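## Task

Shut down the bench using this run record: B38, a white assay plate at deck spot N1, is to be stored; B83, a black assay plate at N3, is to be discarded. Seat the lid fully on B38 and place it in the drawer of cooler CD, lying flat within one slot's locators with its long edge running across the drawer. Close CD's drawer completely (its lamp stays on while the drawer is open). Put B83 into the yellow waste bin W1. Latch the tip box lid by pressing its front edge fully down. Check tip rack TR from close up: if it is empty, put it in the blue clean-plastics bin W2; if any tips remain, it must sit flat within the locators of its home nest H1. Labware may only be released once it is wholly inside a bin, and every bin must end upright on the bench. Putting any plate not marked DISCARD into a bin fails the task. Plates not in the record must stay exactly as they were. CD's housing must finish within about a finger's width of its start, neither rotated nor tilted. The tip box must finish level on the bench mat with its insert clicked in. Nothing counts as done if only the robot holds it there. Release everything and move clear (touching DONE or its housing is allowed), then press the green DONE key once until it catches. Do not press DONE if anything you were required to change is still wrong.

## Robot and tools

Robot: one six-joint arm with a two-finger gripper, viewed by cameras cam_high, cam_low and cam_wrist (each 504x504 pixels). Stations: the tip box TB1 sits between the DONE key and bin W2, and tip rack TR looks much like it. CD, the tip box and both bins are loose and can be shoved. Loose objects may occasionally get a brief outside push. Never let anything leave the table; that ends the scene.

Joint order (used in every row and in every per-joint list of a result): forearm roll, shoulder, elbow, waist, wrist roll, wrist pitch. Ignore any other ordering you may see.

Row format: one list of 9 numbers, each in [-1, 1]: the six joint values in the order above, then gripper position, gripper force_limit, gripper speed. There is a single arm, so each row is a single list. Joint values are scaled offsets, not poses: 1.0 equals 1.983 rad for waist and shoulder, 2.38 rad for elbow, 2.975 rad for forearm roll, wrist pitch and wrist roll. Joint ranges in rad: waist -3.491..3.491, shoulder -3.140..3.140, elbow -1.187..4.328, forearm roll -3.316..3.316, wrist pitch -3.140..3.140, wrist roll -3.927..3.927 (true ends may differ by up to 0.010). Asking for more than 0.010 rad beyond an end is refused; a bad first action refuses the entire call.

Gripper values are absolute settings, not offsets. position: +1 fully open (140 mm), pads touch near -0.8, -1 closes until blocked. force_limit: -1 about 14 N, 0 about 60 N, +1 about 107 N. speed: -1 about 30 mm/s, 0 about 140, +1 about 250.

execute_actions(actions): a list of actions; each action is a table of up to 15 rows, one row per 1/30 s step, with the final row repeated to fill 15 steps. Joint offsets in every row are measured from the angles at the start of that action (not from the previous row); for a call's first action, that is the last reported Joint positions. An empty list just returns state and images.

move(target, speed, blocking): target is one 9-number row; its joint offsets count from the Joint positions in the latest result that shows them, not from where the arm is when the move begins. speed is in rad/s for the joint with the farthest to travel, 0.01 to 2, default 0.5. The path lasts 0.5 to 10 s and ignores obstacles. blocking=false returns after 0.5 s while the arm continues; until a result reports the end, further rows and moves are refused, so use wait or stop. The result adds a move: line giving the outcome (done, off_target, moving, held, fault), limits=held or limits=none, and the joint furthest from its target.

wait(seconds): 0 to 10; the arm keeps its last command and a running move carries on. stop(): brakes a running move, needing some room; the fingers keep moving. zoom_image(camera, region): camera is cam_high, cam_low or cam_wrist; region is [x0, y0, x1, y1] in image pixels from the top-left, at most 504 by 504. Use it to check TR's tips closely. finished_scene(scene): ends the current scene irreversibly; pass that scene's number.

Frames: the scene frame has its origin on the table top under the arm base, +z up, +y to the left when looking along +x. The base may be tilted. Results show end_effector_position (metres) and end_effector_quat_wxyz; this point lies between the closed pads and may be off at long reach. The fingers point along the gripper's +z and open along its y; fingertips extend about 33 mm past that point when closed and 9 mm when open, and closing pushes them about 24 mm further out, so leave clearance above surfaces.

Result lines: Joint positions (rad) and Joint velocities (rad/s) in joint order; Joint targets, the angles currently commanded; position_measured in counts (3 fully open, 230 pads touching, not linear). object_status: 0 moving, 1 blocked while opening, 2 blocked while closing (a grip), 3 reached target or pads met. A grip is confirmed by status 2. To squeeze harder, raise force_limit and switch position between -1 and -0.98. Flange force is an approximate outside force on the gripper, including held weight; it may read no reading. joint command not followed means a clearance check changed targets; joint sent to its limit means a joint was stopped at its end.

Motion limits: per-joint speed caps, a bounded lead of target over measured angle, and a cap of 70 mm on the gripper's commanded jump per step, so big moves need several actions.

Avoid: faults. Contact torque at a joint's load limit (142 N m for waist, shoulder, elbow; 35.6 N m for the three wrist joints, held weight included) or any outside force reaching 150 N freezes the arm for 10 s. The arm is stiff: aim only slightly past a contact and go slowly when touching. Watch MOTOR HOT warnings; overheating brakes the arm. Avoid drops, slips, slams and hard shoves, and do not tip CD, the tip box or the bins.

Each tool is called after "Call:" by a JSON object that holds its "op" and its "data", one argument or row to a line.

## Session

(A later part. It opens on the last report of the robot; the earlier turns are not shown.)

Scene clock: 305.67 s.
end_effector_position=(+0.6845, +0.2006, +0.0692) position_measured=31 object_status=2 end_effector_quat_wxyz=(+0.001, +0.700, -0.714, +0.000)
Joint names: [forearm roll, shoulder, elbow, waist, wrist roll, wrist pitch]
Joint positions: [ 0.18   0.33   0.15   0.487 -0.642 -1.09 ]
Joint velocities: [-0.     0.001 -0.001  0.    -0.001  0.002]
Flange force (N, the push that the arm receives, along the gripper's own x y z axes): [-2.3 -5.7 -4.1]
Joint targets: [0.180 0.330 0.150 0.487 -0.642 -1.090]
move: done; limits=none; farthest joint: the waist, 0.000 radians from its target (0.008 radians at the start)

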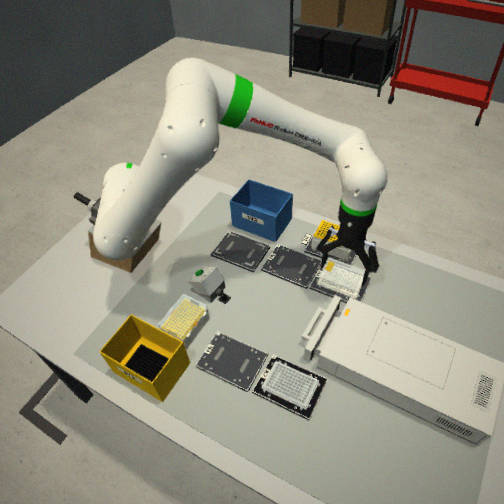

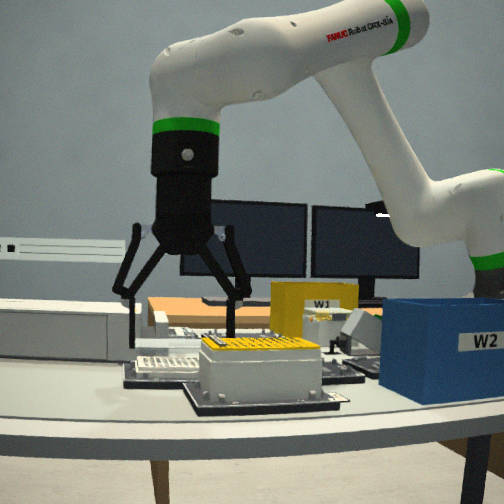

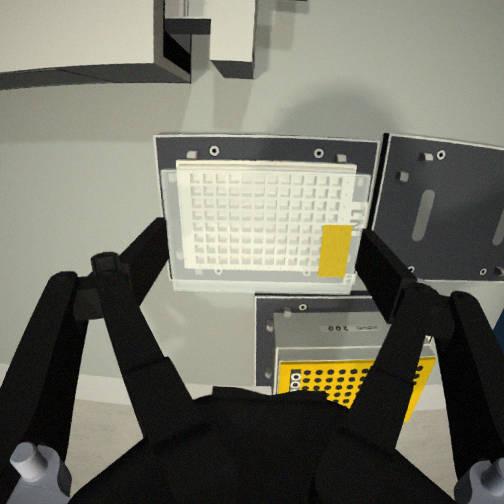

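Call:
{"op": "move", "data": {
  "target": [0.0005,0.00763,-0.00446,-0.00182,-0.00049,0.00871,-0.98,-0.6,-0.9],
  "speed": 0.08
}}

Call:
{"op": "zoom_image", "data": {
  "camera": "cam_wrist",
  "region": [130, 110, 400, 310]
}}

Call:
{"op": "zoom_image", "data": {
  "camera": "cam_low",
  "region": [100, 300, 260, 400]
}}

Scene clock: 318.23 s.
end_effector_position=(+0.6842, +0.2006, +0.0557) position_measured=31 object_status=2 end_effector_quat_wxyz=(+0.001, +0.700, -0.714, +0.000)
Joint names: [forearm roll, shoulder, elbow, waist, wrist roll, wrist pitch]
Joint positions: [ 0.182  0.345  0.139  0.484 -0.643 -1.064]
Joint velocities: [-0.     0.001  0.    -0.     0.     0.001]
Flange force (N, the push that the arm receives, along the gripper's own x y z axes): [-2.2 1.1 -4.8]
Joint targets: [0.182 0.345 0.139 0.484 -0.643 -1.064]
move: done; limits=none; farthest joint: the waist, 0.000 radians from its target (0.004 radians at the start)

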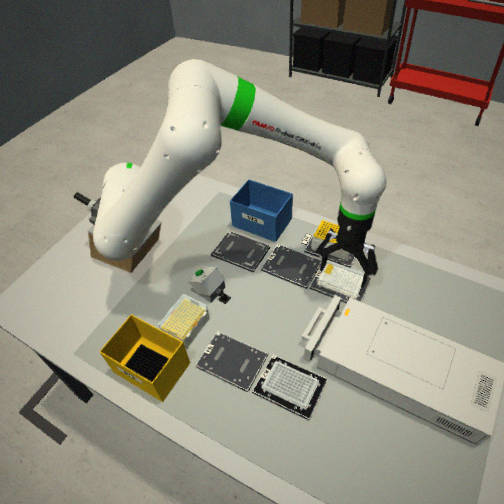

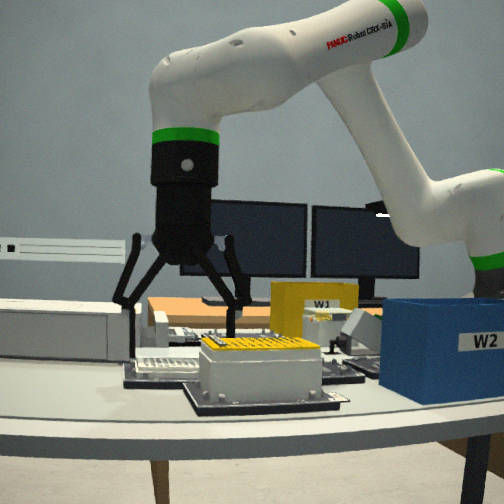

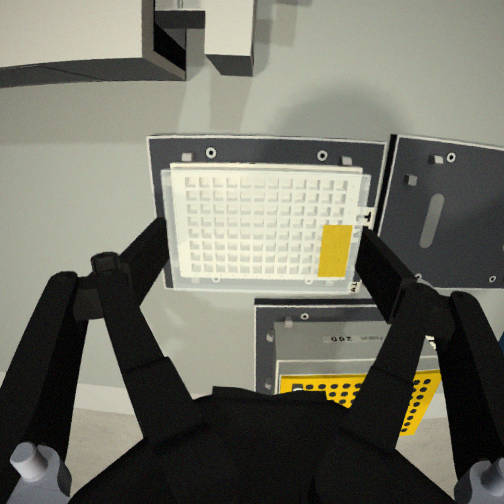

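Region (130, 110, 400, 310) of cam_wrist's 504x504 image, scaled by 1.867, with more detail than that image has; it fills the top 373 rows of this view, and the rest is white.

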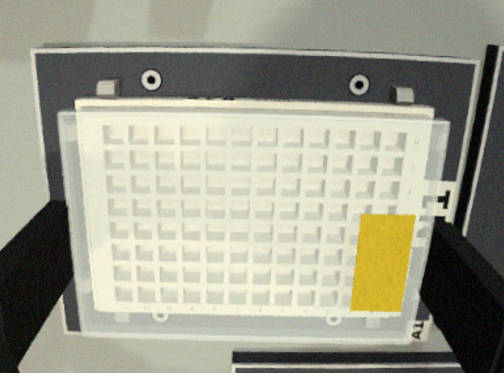

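Region (100, 300, 260, 400) of cam_low's 504x504 image, scaled by 3.150, with more detail than that image has; it fills the top 315 rows of this view, and the rest is white.

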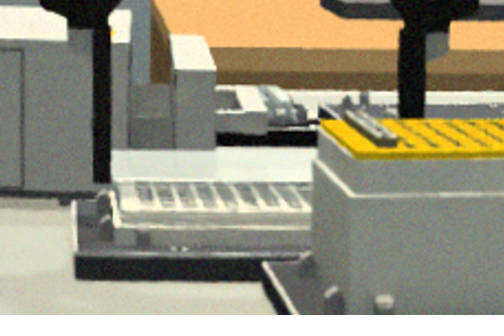

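Call:
{"op": "execute_actions", "data": {
  "actions": [
    [[0.00007,0.00113,-0.00066,-0.00027,-0.00007,0.00129,-0.98,-0.6,-0.9]],
    [[0.00007,0.00113,-0.00066,-0.00027,-0.00007,0.00129,-0.98,-0.6,-0.9]],
    [[0.00007,0.00113,-0.00066,-0.00027,-0.00007,0.00129,-0.98,-0.6,-0.9]],
    [[0.00007,0.00113,-0.00066,-0.00027,-0.00007,0.00129,-0.98,-0.6,-0.9]]
  ]
}}

Call:
{"op": "zoom_image", "data": {
  "camera": "cam_low",
  "region": [100, 300, 260, 400]
}}

Scene clock: 324.00 s.
end_effector_position=(+0.6840, +0.2005, +0.0477) position_measured=31 object_status=2 end_effector_quat_wxyz=(+0.001, +0.700, -0.714, +0.000)
Joint names: [forearm roll, shoulder, elbow, waist, wrist roll, wrist pitch]
Joint positions: [ 0.183  0.354  0.133  0.482 -0.644 -1.049]
Joint velocities: [-0.     0.     0.001 -0.     0.    -0.   ]
Flange force (N, the push that the arm receives, along the gripper's own x y z axes): [-2.5 0.2 -3.9]
Flange force at the end of the 1st action (N, along the gripper's axes at the end of the call): [-0.1 -1.6 -5.1]
Flange force at the end of the 2nd action (N, along the gripper's axes at the end of the call): [3.0 7.1 -3.1]
Flange force at the end of the 3rd action (N, along the gripper's axes at the end of the call): [-0.6 -1.3 -2.9]
Joint targets: [0.183 0.354 0.133 0.482 -0.644 -1.049]

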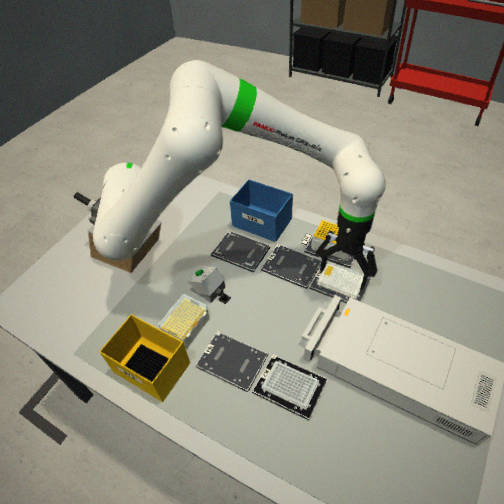

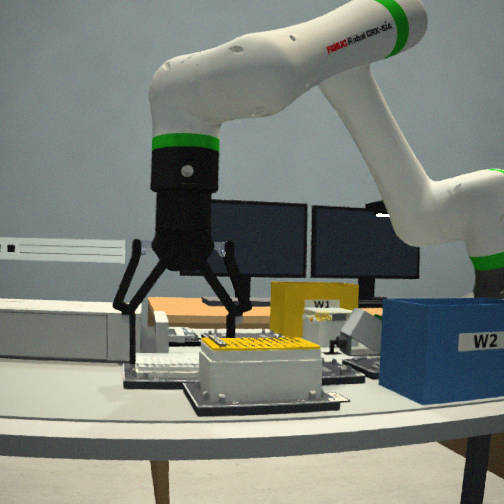

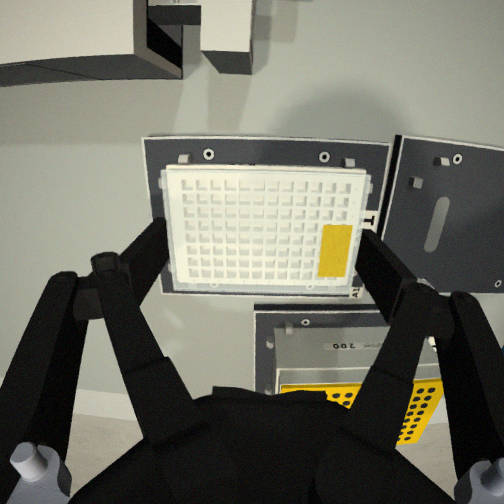

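Region (100, 300, 260, 400) of cam_low's 504x504 image, scaled by 3.150, with more detail than that image has; it fills the top 315 rows of this view, and the rest is white.

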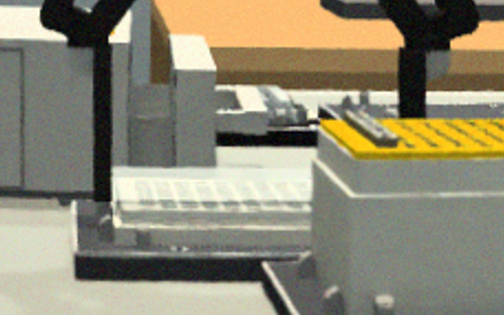

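Call:
{"op": "execute_actions", "data": {
  "actions": [
    [[0.00005,0.00085,-0.0005,-0.0002,-0.00005,0.00097,-0.98,-0.6,-0.9]],
    [[0.00005,0.00085,-0.0005,-0.0002,-0.00005,0.00097,-0.98,-0.6,-0.9]],
    [[0.00005,0.00085,-0.0005,-0.0002,-0.00005,0.00097,-0.98,-0.6,-0.9]]
  ]
}}

Call:
{"op": "zoom_image", "data": {
  "camera": "cam_low",
  "region": [100, 300, 260, 400]
}}

Scene clock: 327.63 s.
end_effector_position=(+0.6838, +0.2004, +0.0432) position_measured=31 object_status=2 end_effector_quat_wxyz=(+0.001, +0.700, -0.714, +0.000)
Joint names: [forearm roll, shoulder, elbow, waist, wrist roll, wrist pitch]
Joint positions: [ 0.183  0.359  0.13   0.48  -0.644 -1.04 ]
Joint velocities: [ 0.001  0.001 -0.002 -0.     0.001  0.001]
Flange force (N, the push that the arm receives, along the gripper's own x y z axes): [3.6 20.3 -51.1]
Flange force at the end of the 1st action (N, along the gripper's axes at the end of the call): [0.2 2.6 -4.3]
Flange force at the end of the 2nd action (N, along the gripper's axes at the end of the call): [-0.1 3.1 -10.3]
Joint targets: [0.183 0.359 0.130 0.480 -0.644 -1.040]

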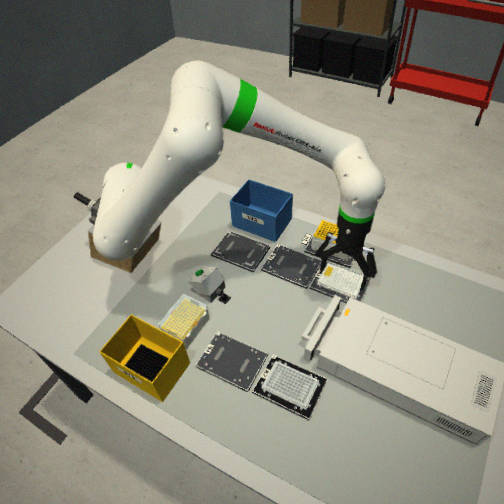

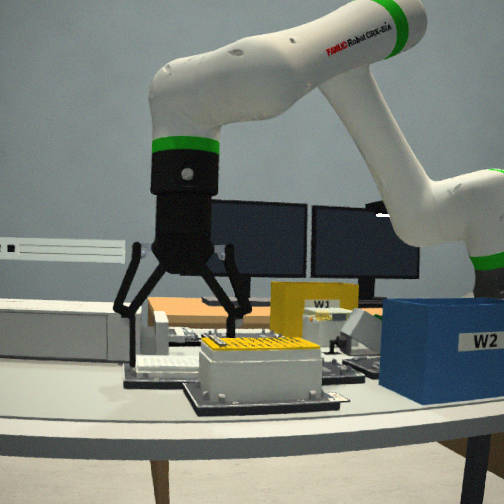

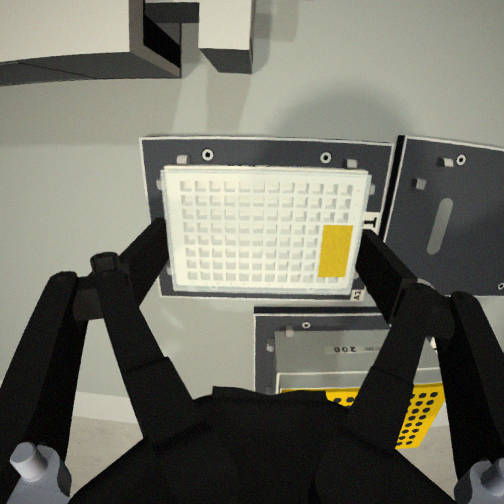

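Region (100, 300, 260, 400) of cam_low's 504x504 image, scaled by 3.150, with more detail than that image has; it fills the top 315 rows of this view, and the rest is white.

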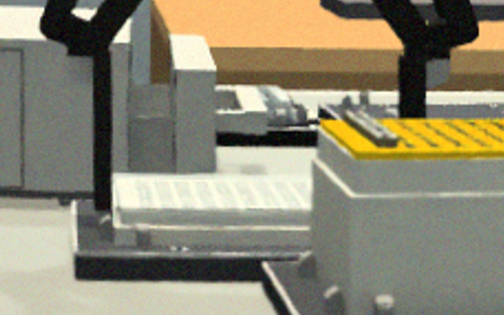

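Contact reached; release.

Call:
{"op": "execute_actions", "data": {
  "actions": [
    [[-0.00004,-0.0006,0.00035,0.00014,0.00004,-0.0007,1,-0.6,-0.7]],
    [[0,0,0,0,0,0,1,-0.6,-0.7]]
  ]
}}

Call:
{"op": "zoom_image", "data": {
  "camera": "cam_low",
  "region": [100, 300, 260, 400]
}}

Scene clock: 330.40 s.
end_effector_position=(+0.6838, +0.2004, +0.0443) position_measured=3 object_status=3 end_effector_quat_wxyz=(+0.001, +0.700, -0.714, +0.000)
Joint names: [forearm roll, shoulder, elbow, waist, wrist roll, wrist pitch]
Joint positions: [ 0.183  0.358  0.13   0.481 -0.644 -1.042]
Joint velocities: [ 0.001 -0.    -0.     0.    -0.     0.   ]
Flange force (N, the push that the arm receives, along the gripper's own x y z axes): [3.3 5.0 -5.3]
Flange force at the end of the 1st action (N, along the gripper's axes at the end of the call): [0.7 -1.6 -3.0]
Joint targets: [0.183 0.358 0.130 0.481 -0.644 -1.042]

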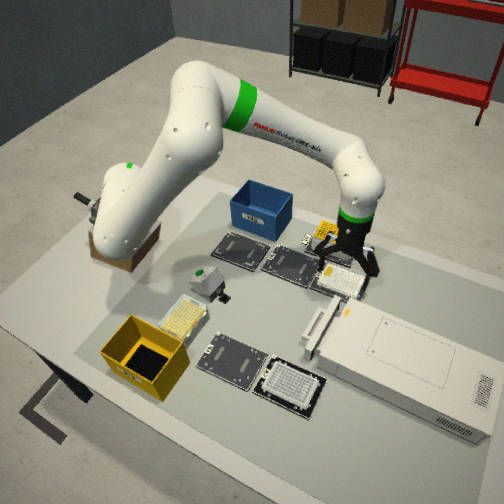

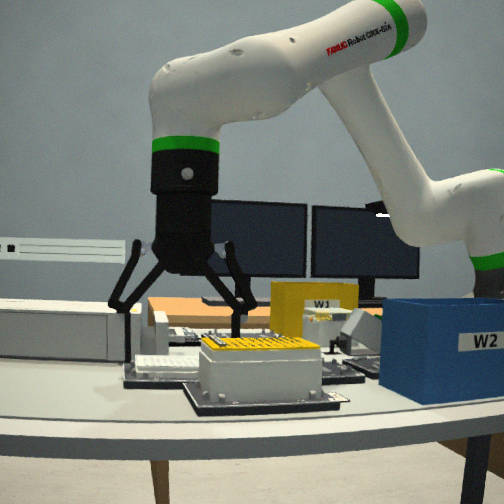

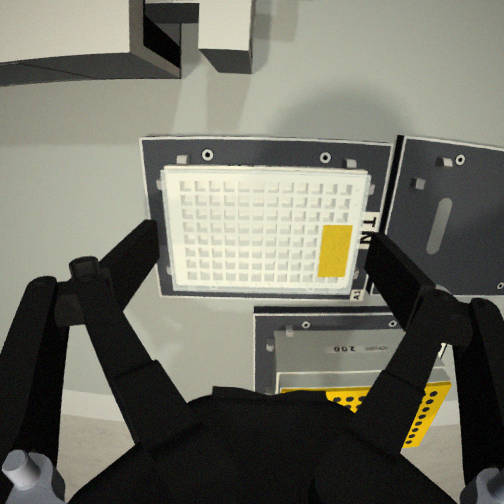

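Region (100, 300, 260, 400) of cam_low's 504x504 image, scaled by 3.150, with more detail than that image has; it fills the top 315 rows of this view, and the rest is white.

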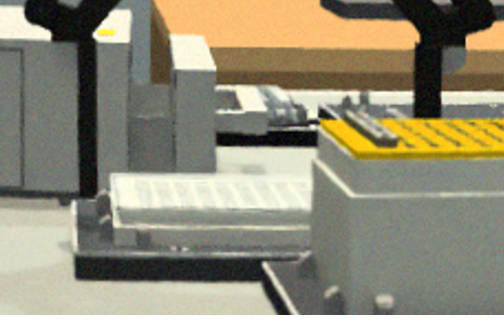

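Call:
{"op": "move", "data": {
  "target": [-0.0037,-0.053,0.0357,0.0136,0.0034,-0.0655,1,-0.6,0],
  "speed": 0.3
}}

Scene clock: 338.40 s.
end_effector_position=(+0.6814, +0.1989, +0.1434) position_measured=3 object_status=3 end_effector_quat_wxyz=(+0.002, +0.700, -0.714, -0.002)
Joint names: [forearm roll, shoulder, elbow, waist, wrist roll, wrist pitch]
Joint positions: [ 0.172  0.253  0.215  0.508 -0.634 -1.237]
Joint velocities: [ 0.001 -0.001  0.     0.     0.    -0.002]
Flange force (N, the push that the arm receives, along the gripper's own x y z axes): [-0.1 0.6 -3.8]
Joint targets: [0.172 0.253 0.215 0.508 -0.634 -1.237]
move: done; limits=none; farthest joint: the waist, 0.000 radians from its target (0.027 radians at the start)

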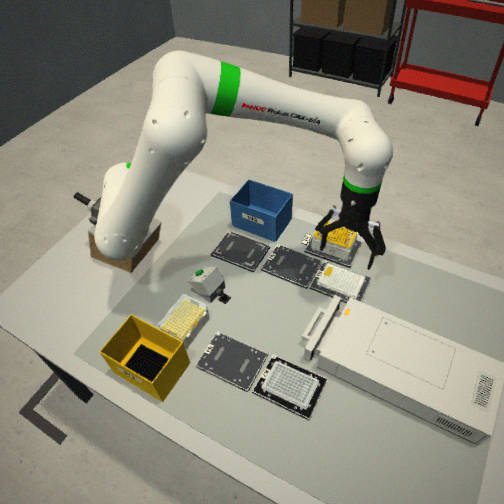

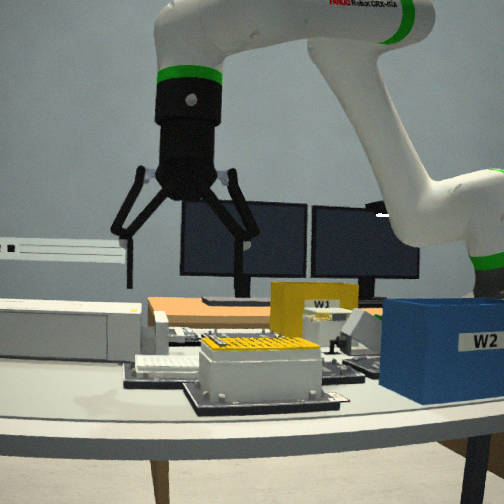

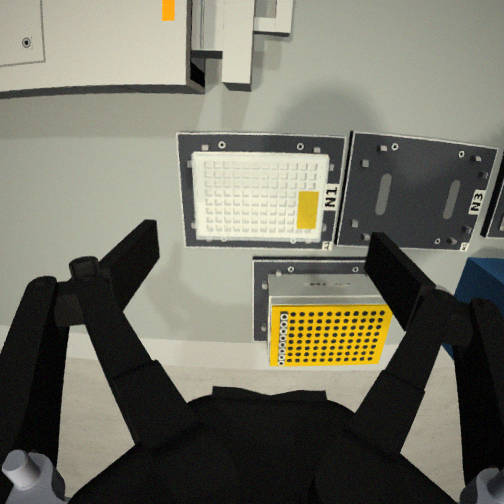

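Call:
{"op": "move", "data": {
  "target": [-0.0366,-0.0249,-0.0054,-0.1673,0.1251,0.0027,-0.33,-0.6,0],
  "speed": 0.4
}}

Scene clock: 341.97 s.
end_effector_position=(+0.6989, +0.0142, +0.1496) position_measured=171 object_status=3 end_effector_quat_wxyz=(+0.000, +0.707, -0.707, +0.000)
Joint names: [forearm roll, shoulder, elbow, waist, wrist roll, wrist pitch]
Joint positions: [ 0.063  0.204  0.203  0.176 -0.262 -1.229]
Joint velocities: [ 0.    -0.    -0.001 -0.001  0.002  0.   ]
Flange force (N, the push that the arm receives, along the gripper's own x y z axes): [-1.4 -1.5 -4.4]
Joint targets: [0.063 0.204 0.203 0.176 -0.262 -1.229]
move: done; limits=none; farthest joint: the waist, 0.000 radians from its target (0.332 radians at the start)

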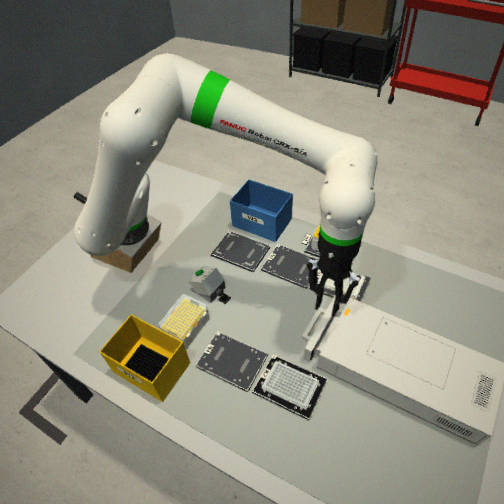

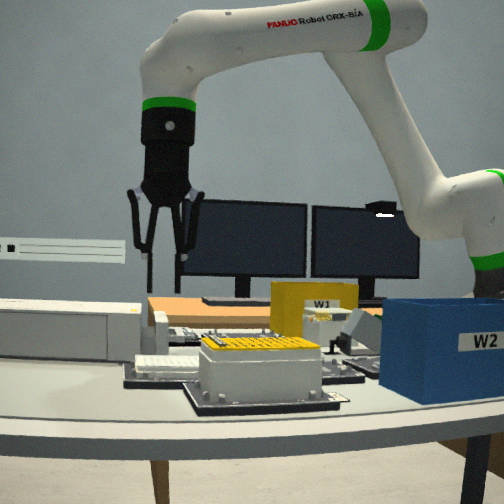

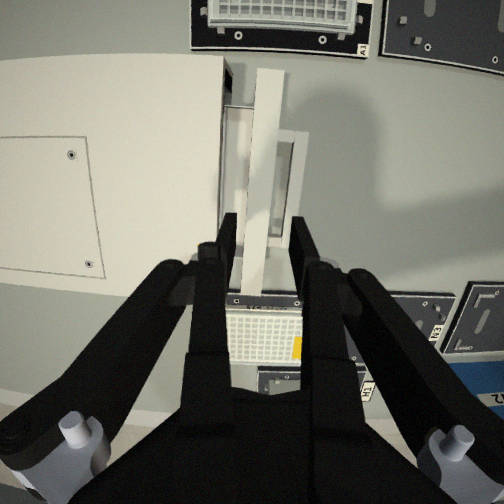

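Call:
{"op": "move", "data": {
  "target": [-0.0033,0.0170,-0.0005,-0.0153,-0.0043,0.0118,-0.33,-0.6,0],
  "speed": 0.15
}}

Call:
{"op": "zoom_image", "data": {
  "camera": "cam_low",
  "region": [90, 250, 250, 380]
}}

Scene clock: 356.73 s.
end_effector_position=(+0.7041, +0.0003, +0.1275) position_measured=171 object_status=3 end_effector_quat_wxyz=(+0.001, +0.692, -0.722, +0.000)
Joint names: [forearm roll, shoulder, elbow, waist, wrist roll, wrist pitch]
Joint positions: [ 0.053  0.237  0.201  0.146 -0.275 -1.194]
Joint velocities: [ 0.     0.002  0.001 -0.001 -0.     0.001]
Flange force (N, the push that the arm receives, along the gripper's own x y z axes): [3.3 -1.2 -4.9]
Joint targets: [0.053 0.237 0.201 0.146 -0.275 -1.194]
move: done; limits=none; farthest joint: the shoulder, 0.001 radians from its target (0.034 radians at the start)

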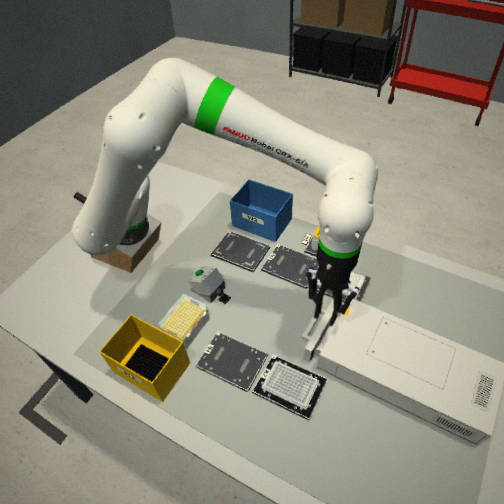

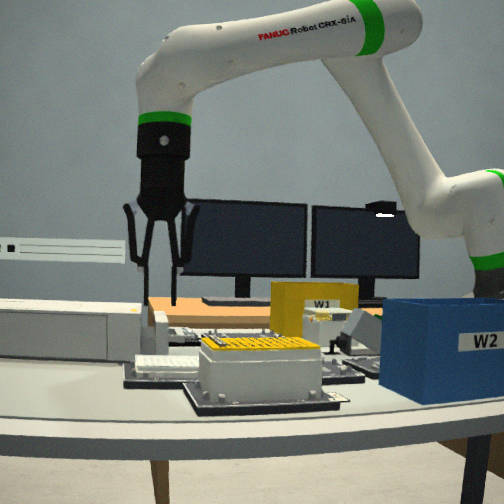

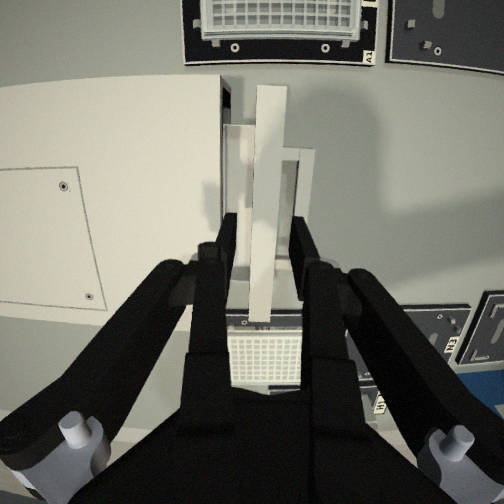

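Region (90, 250, 250, 380) of cam_low's 504x504 image, scaled by 3.150, with more detail than that image has; it fills the top 410 rows of this view, and the rest is white.

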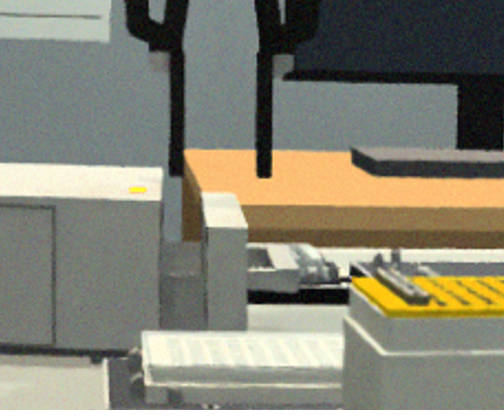

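Call:
{"op": "move", "data": {
  "target": [0.0003,0.0146,-0.0171,-0.0015,-0.0054,0.0233,-0.33,-0.6,0],
  "speed": 0.08
}}

Call:
{"op": "zoom_image", "data": {
  "camera": "cam_low",
  "region": [90, 250, 250, 380]
}}

Scene clock: 362.23 s.
end_effector_position=(+0.7019, -0.0002, +0.0935) position_measured=171 object_status=3 end_effector_quat_wxyz=(+0.001, +0.686, -0.727, +0.000)
Joint names: [forearm roll, shoulder, elbow, waist, wrist roll, wrist pitch]
Joint positions: [ 0.054  0.266  0.161  0.143 -0.291 -1.125]
Joint velocities: [ 0.     0.001 -0.001 -0.     0.001  0.002]
Flange force (N, the push that the arm receives, along the gripper's own x y z axes): [-1.3 -0.8 -3.3]
Joint targets: [0.054 0.266 0.161 0.143 -0.291 -1.125]
move: done; limits=none; farthest joint: the waist, 0.000 radians from its target (0.003 radians at the start)

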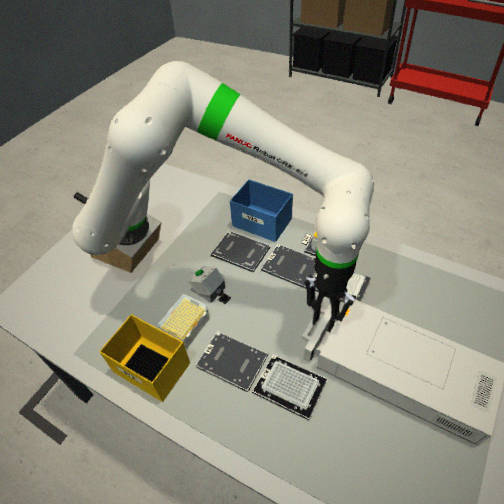

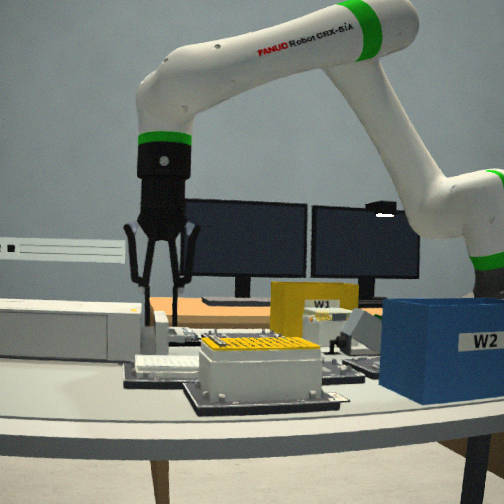

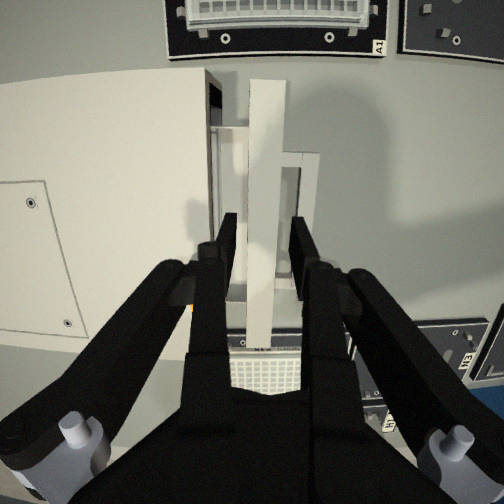

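Region (90, 250, 250, 380) of cam_low's 504x504 image, scaled by 3.150, with more detail than that image has; it fills the top 410 rows of this view, and the rest is white.

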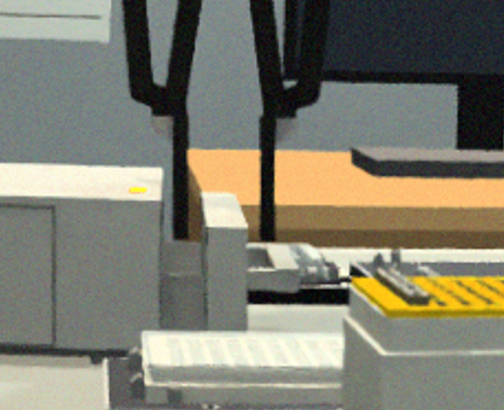

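Call:
{"op": "move", "data": {
  "target": [0.0044,-0.0592,-0.0787,0.0141,-0.0132,0.0230,-0.33,-0.6,0],
  "speed": 0.12
}}

Scene clock: 368.67 s.
end_effector_position=(+0.6499, +0.0027, +0.0928) position_measured=171 object_status=3 end_effector_quat_wxyz=(+0.001, +0.685, -0.729, +0.000)
Joint names: [forearm roll, shoulder, elbow, waist, wrist roll, wrist pitch]
Joint positions: [ 0.067  0.149 -0.027  0.171 -0.33  -1.057]
Joint velocities: [ 0.    -0.001 -0.002  0.    -0.001 -0.   ]
Flange force (N, the push that the arm receives, along the gripper's own x y z axes): [-1.3 6.3 -3.9]
Joint targets: [0.067 0.149 -0.027 0.171 -0.330 -1.057]
move: done; limits=none; farthest joint: the waist, 0.000 radians from its target (0.028 radians at the start)

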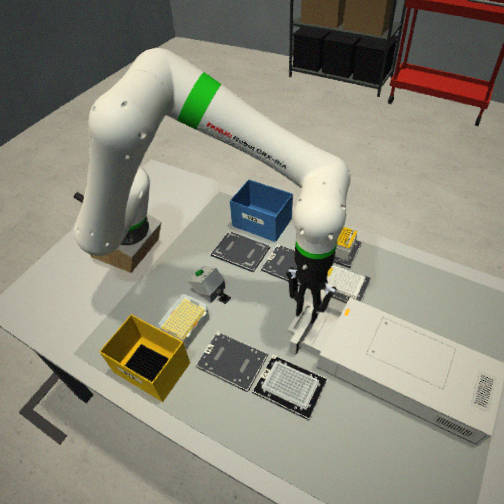

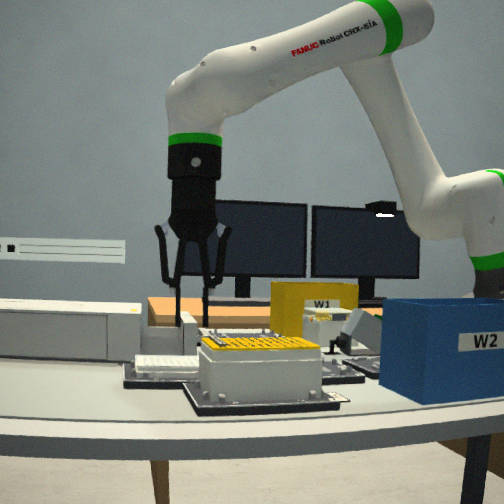

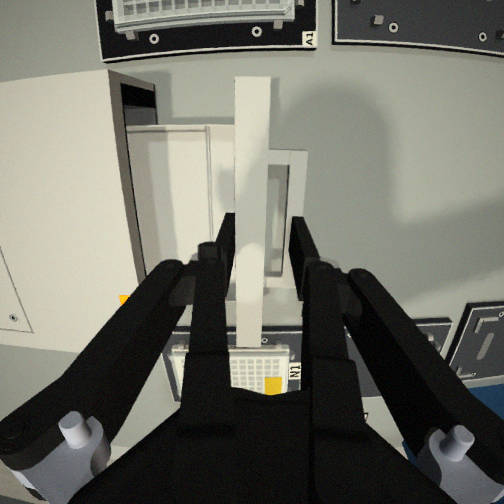

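Call:
{"op": "move", "data": {
  "target": [0.0050,-0.0562,-0.0691,0.0163,-0.0128,0.0175,-0.33,-0.6,0],
  "speed": 0.15
}}

Call:
{"op": "move", "data": {
  "target": [0.0062,-0.0566,-0.0655,0.0209,-0.0171,0.0137,-0.33,-0.6,0],
  "speed": 0.15
}}

Scene clock: 373.13 s.
end_effector_position=(+0.6004, +0.0056, +0.0934) position_measured=171 object_status=3 end_effector_quat_wxyz=(+0.000, +0.686, -0.727, +0.001)
Joint names: [forearm roll, shoulder, elbow, waist, wrist roll, wrist pitch]
Joint positions: [ 0.082  0.037 -0.191  0.203 -0.368 -1.005]
Joint velocities: [-0.    -0.001 -0.002  0.001  0.001  0.   ]
Flange force (N, the push that the arm receives, along the gripper's own x y z axes): [-2.3 0.1 -4.6]
Joint targets: [0.082 0.037 -0.191 0.203 -0.368 -1.005]
move: done; limits=none; farthest joint: the elbow, 0.001 radians from its target (0.165 radians at the start)

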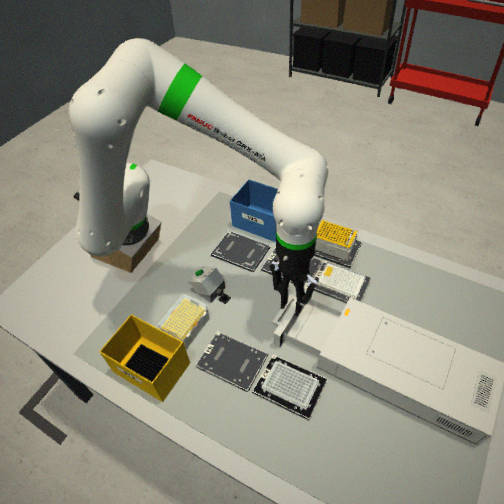

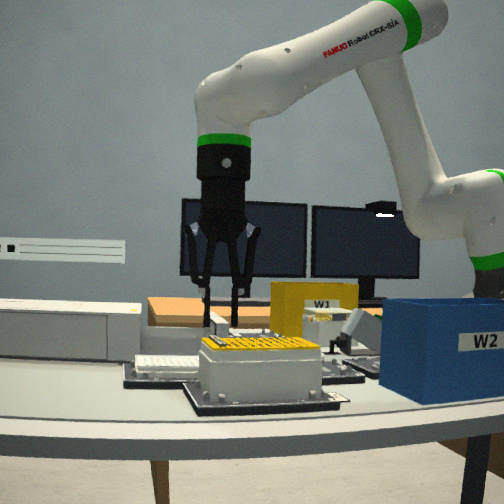

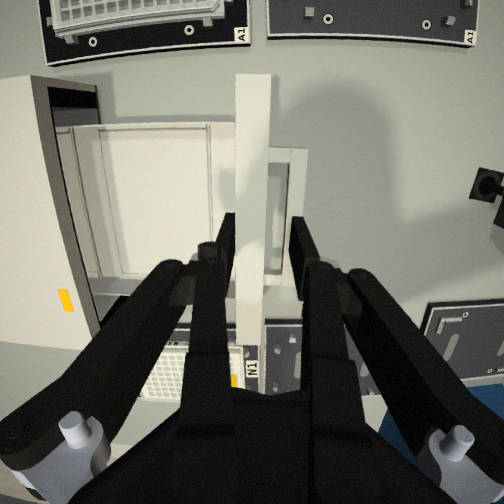

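Scene clock: 374.60 s.
end_effector_position=(+0.5505, +0.0091, +0.0934) position_measured=171 object_status=3 end_effector_quat_wxyz=(-0.000, +0.687, -0.727, +0.001)
Joint names: [forearm roll, shoulder, elbow, waist, wrist roll, wrist pitch]
Joint positions: [ 0.101 -0.075 -0.347  0.244 -0.419 -0.964]
Joint velocities: [ 0.    -0.001 -0.003  0.    -0.     0.   ]
Flange force (N, the push that the arm receives, along the gripper's own x y z axes): [-0.8 7.8 -6.8]
Joint targets: [0.101 -0.075 -0.347 0.244 -0.419 -0.964]
move: done; limits=none; farthest joint: the waist, 0.000 radians from its target (0.041 radians at the start)

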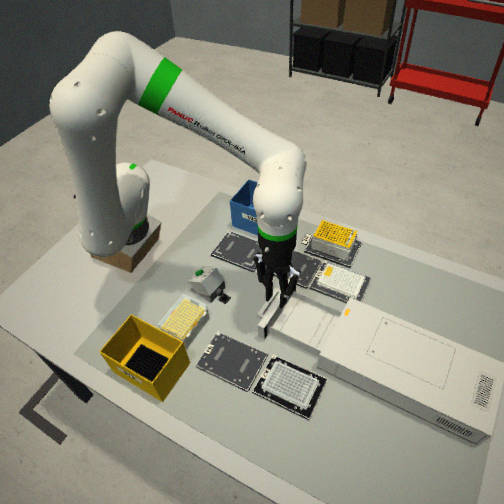

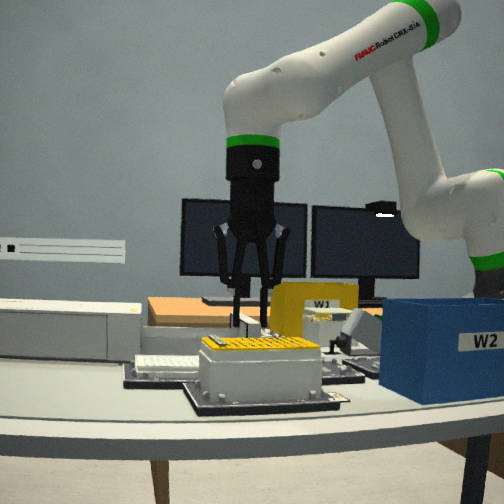

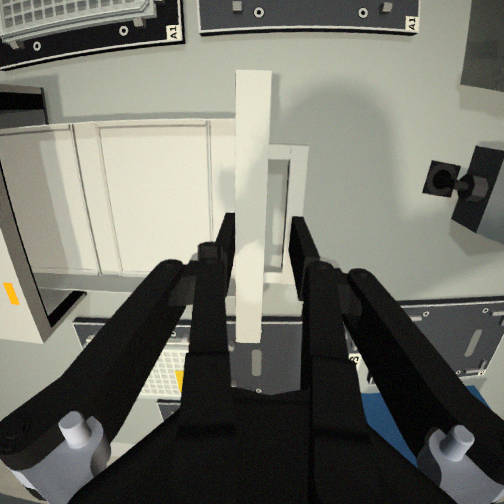

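Call:
{"op": "move", "data": {
  "target": [-0.0017,-0.0213,0.0254,0.0024,0.001,-0.0351,-0.33,-0.6,0],
  "speed": 0.2
}}

Call:
{"op": "move", "data": {
  "target": [0.0255,0.1866,0.2109,0.1306,0.4548,-0.0566,0.55,-1,0],
  "speed": 0.7
}}

Scene clock: 379.57 s.
end_effector_position=(+0.5557, +0.0092, +0.1349) position_measured=171 object_status=3 end_effector_quat_wxyz=(+0.001, +0.685, -0.728, +0.000)
Joint names: [forearm roll, shoulder, elbow, waist, wrist roll, wrist pitch]
Joint positions: [ 0.096 -0.117 -0.286  0.249 -0.416 -1.068]
Joint velocities: [-0.    -0.001  0.002  0.     0.001 -0.001]
Flange force (N, the push that the arm receives, along the gripper's own x y z axes): [-3.0 -3.0 -6.4]
Joint targets: [0.096 -0.117 -0.286 0.249 -0.416 -1.068]
move: done; limits=none; farthest joint: the waist, 0.000 radians from its target (0.004 radians at the start)

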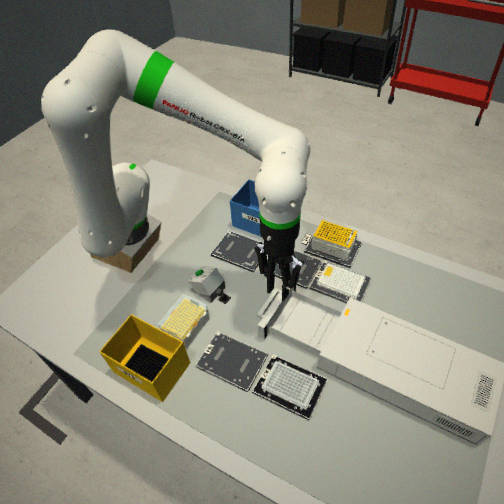

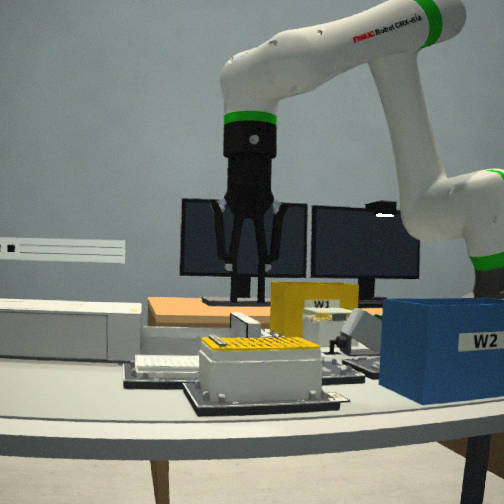

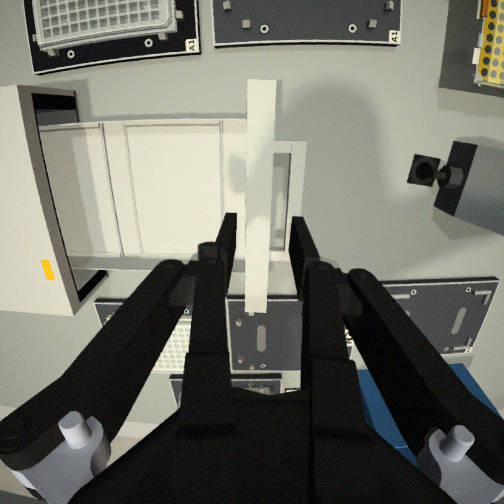

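Scene clock: 382.10 s.
end_effector_position=(+0.6815, +0.1995, +0.1434) position_measured=59 object_status=3 end_effector_quat_wxyz=(-0.000, +1.000, -0.010, -0.002)
Joint names: [forearm roll, shoulder, elbow, waist, wrist roll, wrist pitch]
Joint positions: [ 0.171  0.253  0.216  0.508  0.937 -1.237]
Joint velocities: [ 0.001  0.001  0.003  0.     0.001 -0.001]
Flange force (N, the push that the arm receives, along the gripper's own x y z axes): [0.7 0.7 -4.4]
Joint targets: [0.171 0.253 0.216 0.508 0.937 -1.237]
move: done; limits=none; farthest joint: the waist, 0.000 radians from its target (0.259 radians at the start)

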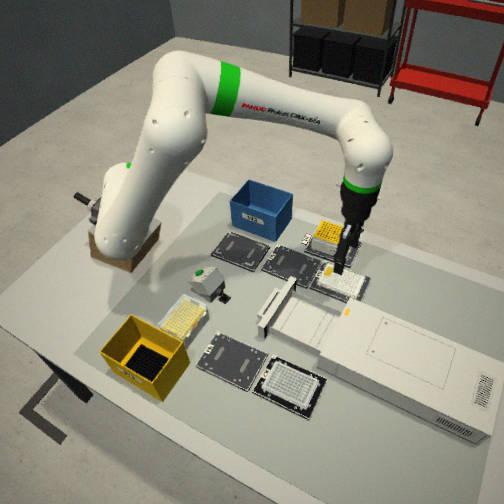

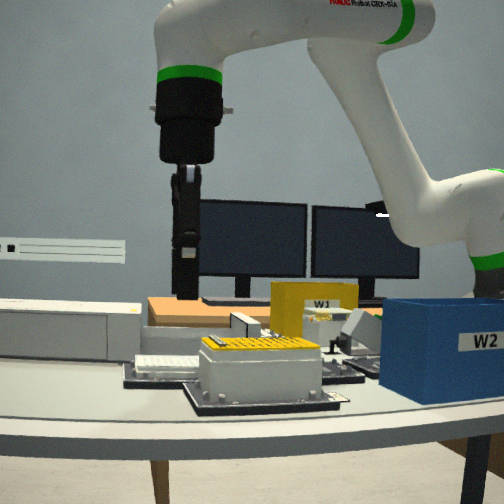

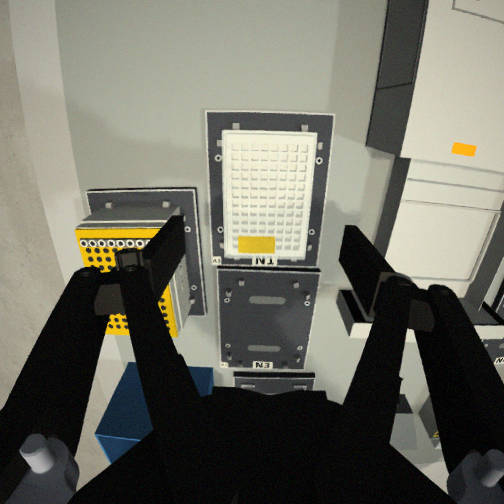

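Call:
{"op": "move", "data": {
  "target": [0.0023,0.0375,-0.0294,-0.0138,0,0.0500,0.55,-1,0],
  "speed": 0.25
}}

Scene clock: 386.47 s.
end_effector_position=(+0.6844, +0.1963, +0.0688) position_measured=59 object_status=3 end_effector_quat_wxyz=(+0.001, +1.000, -0.010, -0.000)
Joint names: [forearm roll, shoulder, elbow, waist, wrist roll, wrist pitch]
Joint positions: [ 0.178  0.327  0.146  0.481  0.937 -1.088]
Joint velocities: [-0.     0.001 -0.001 -0.     0.     0.001]
Flange force (N, the push that the arm receives, along the gripper's own x y z axes): [-0.7 0.6 -0.2]
Joint targets: [0.178 0.327 0.146 0.481 0.937 -1.088]
move: done; limits=none; farthest joint: the waist, 0.000 radians from its target (0.028 radians at the start)

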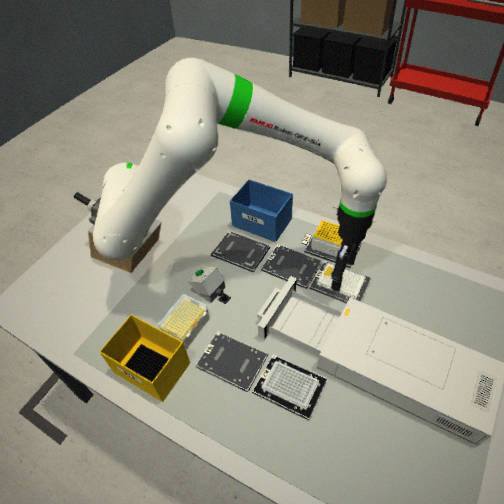

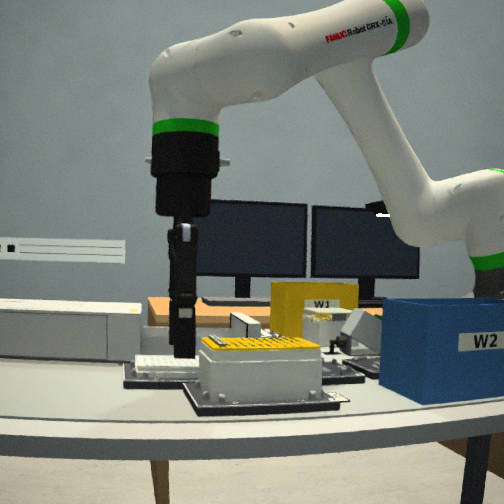

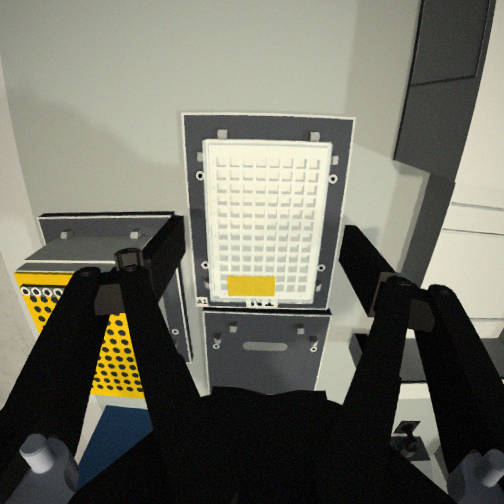

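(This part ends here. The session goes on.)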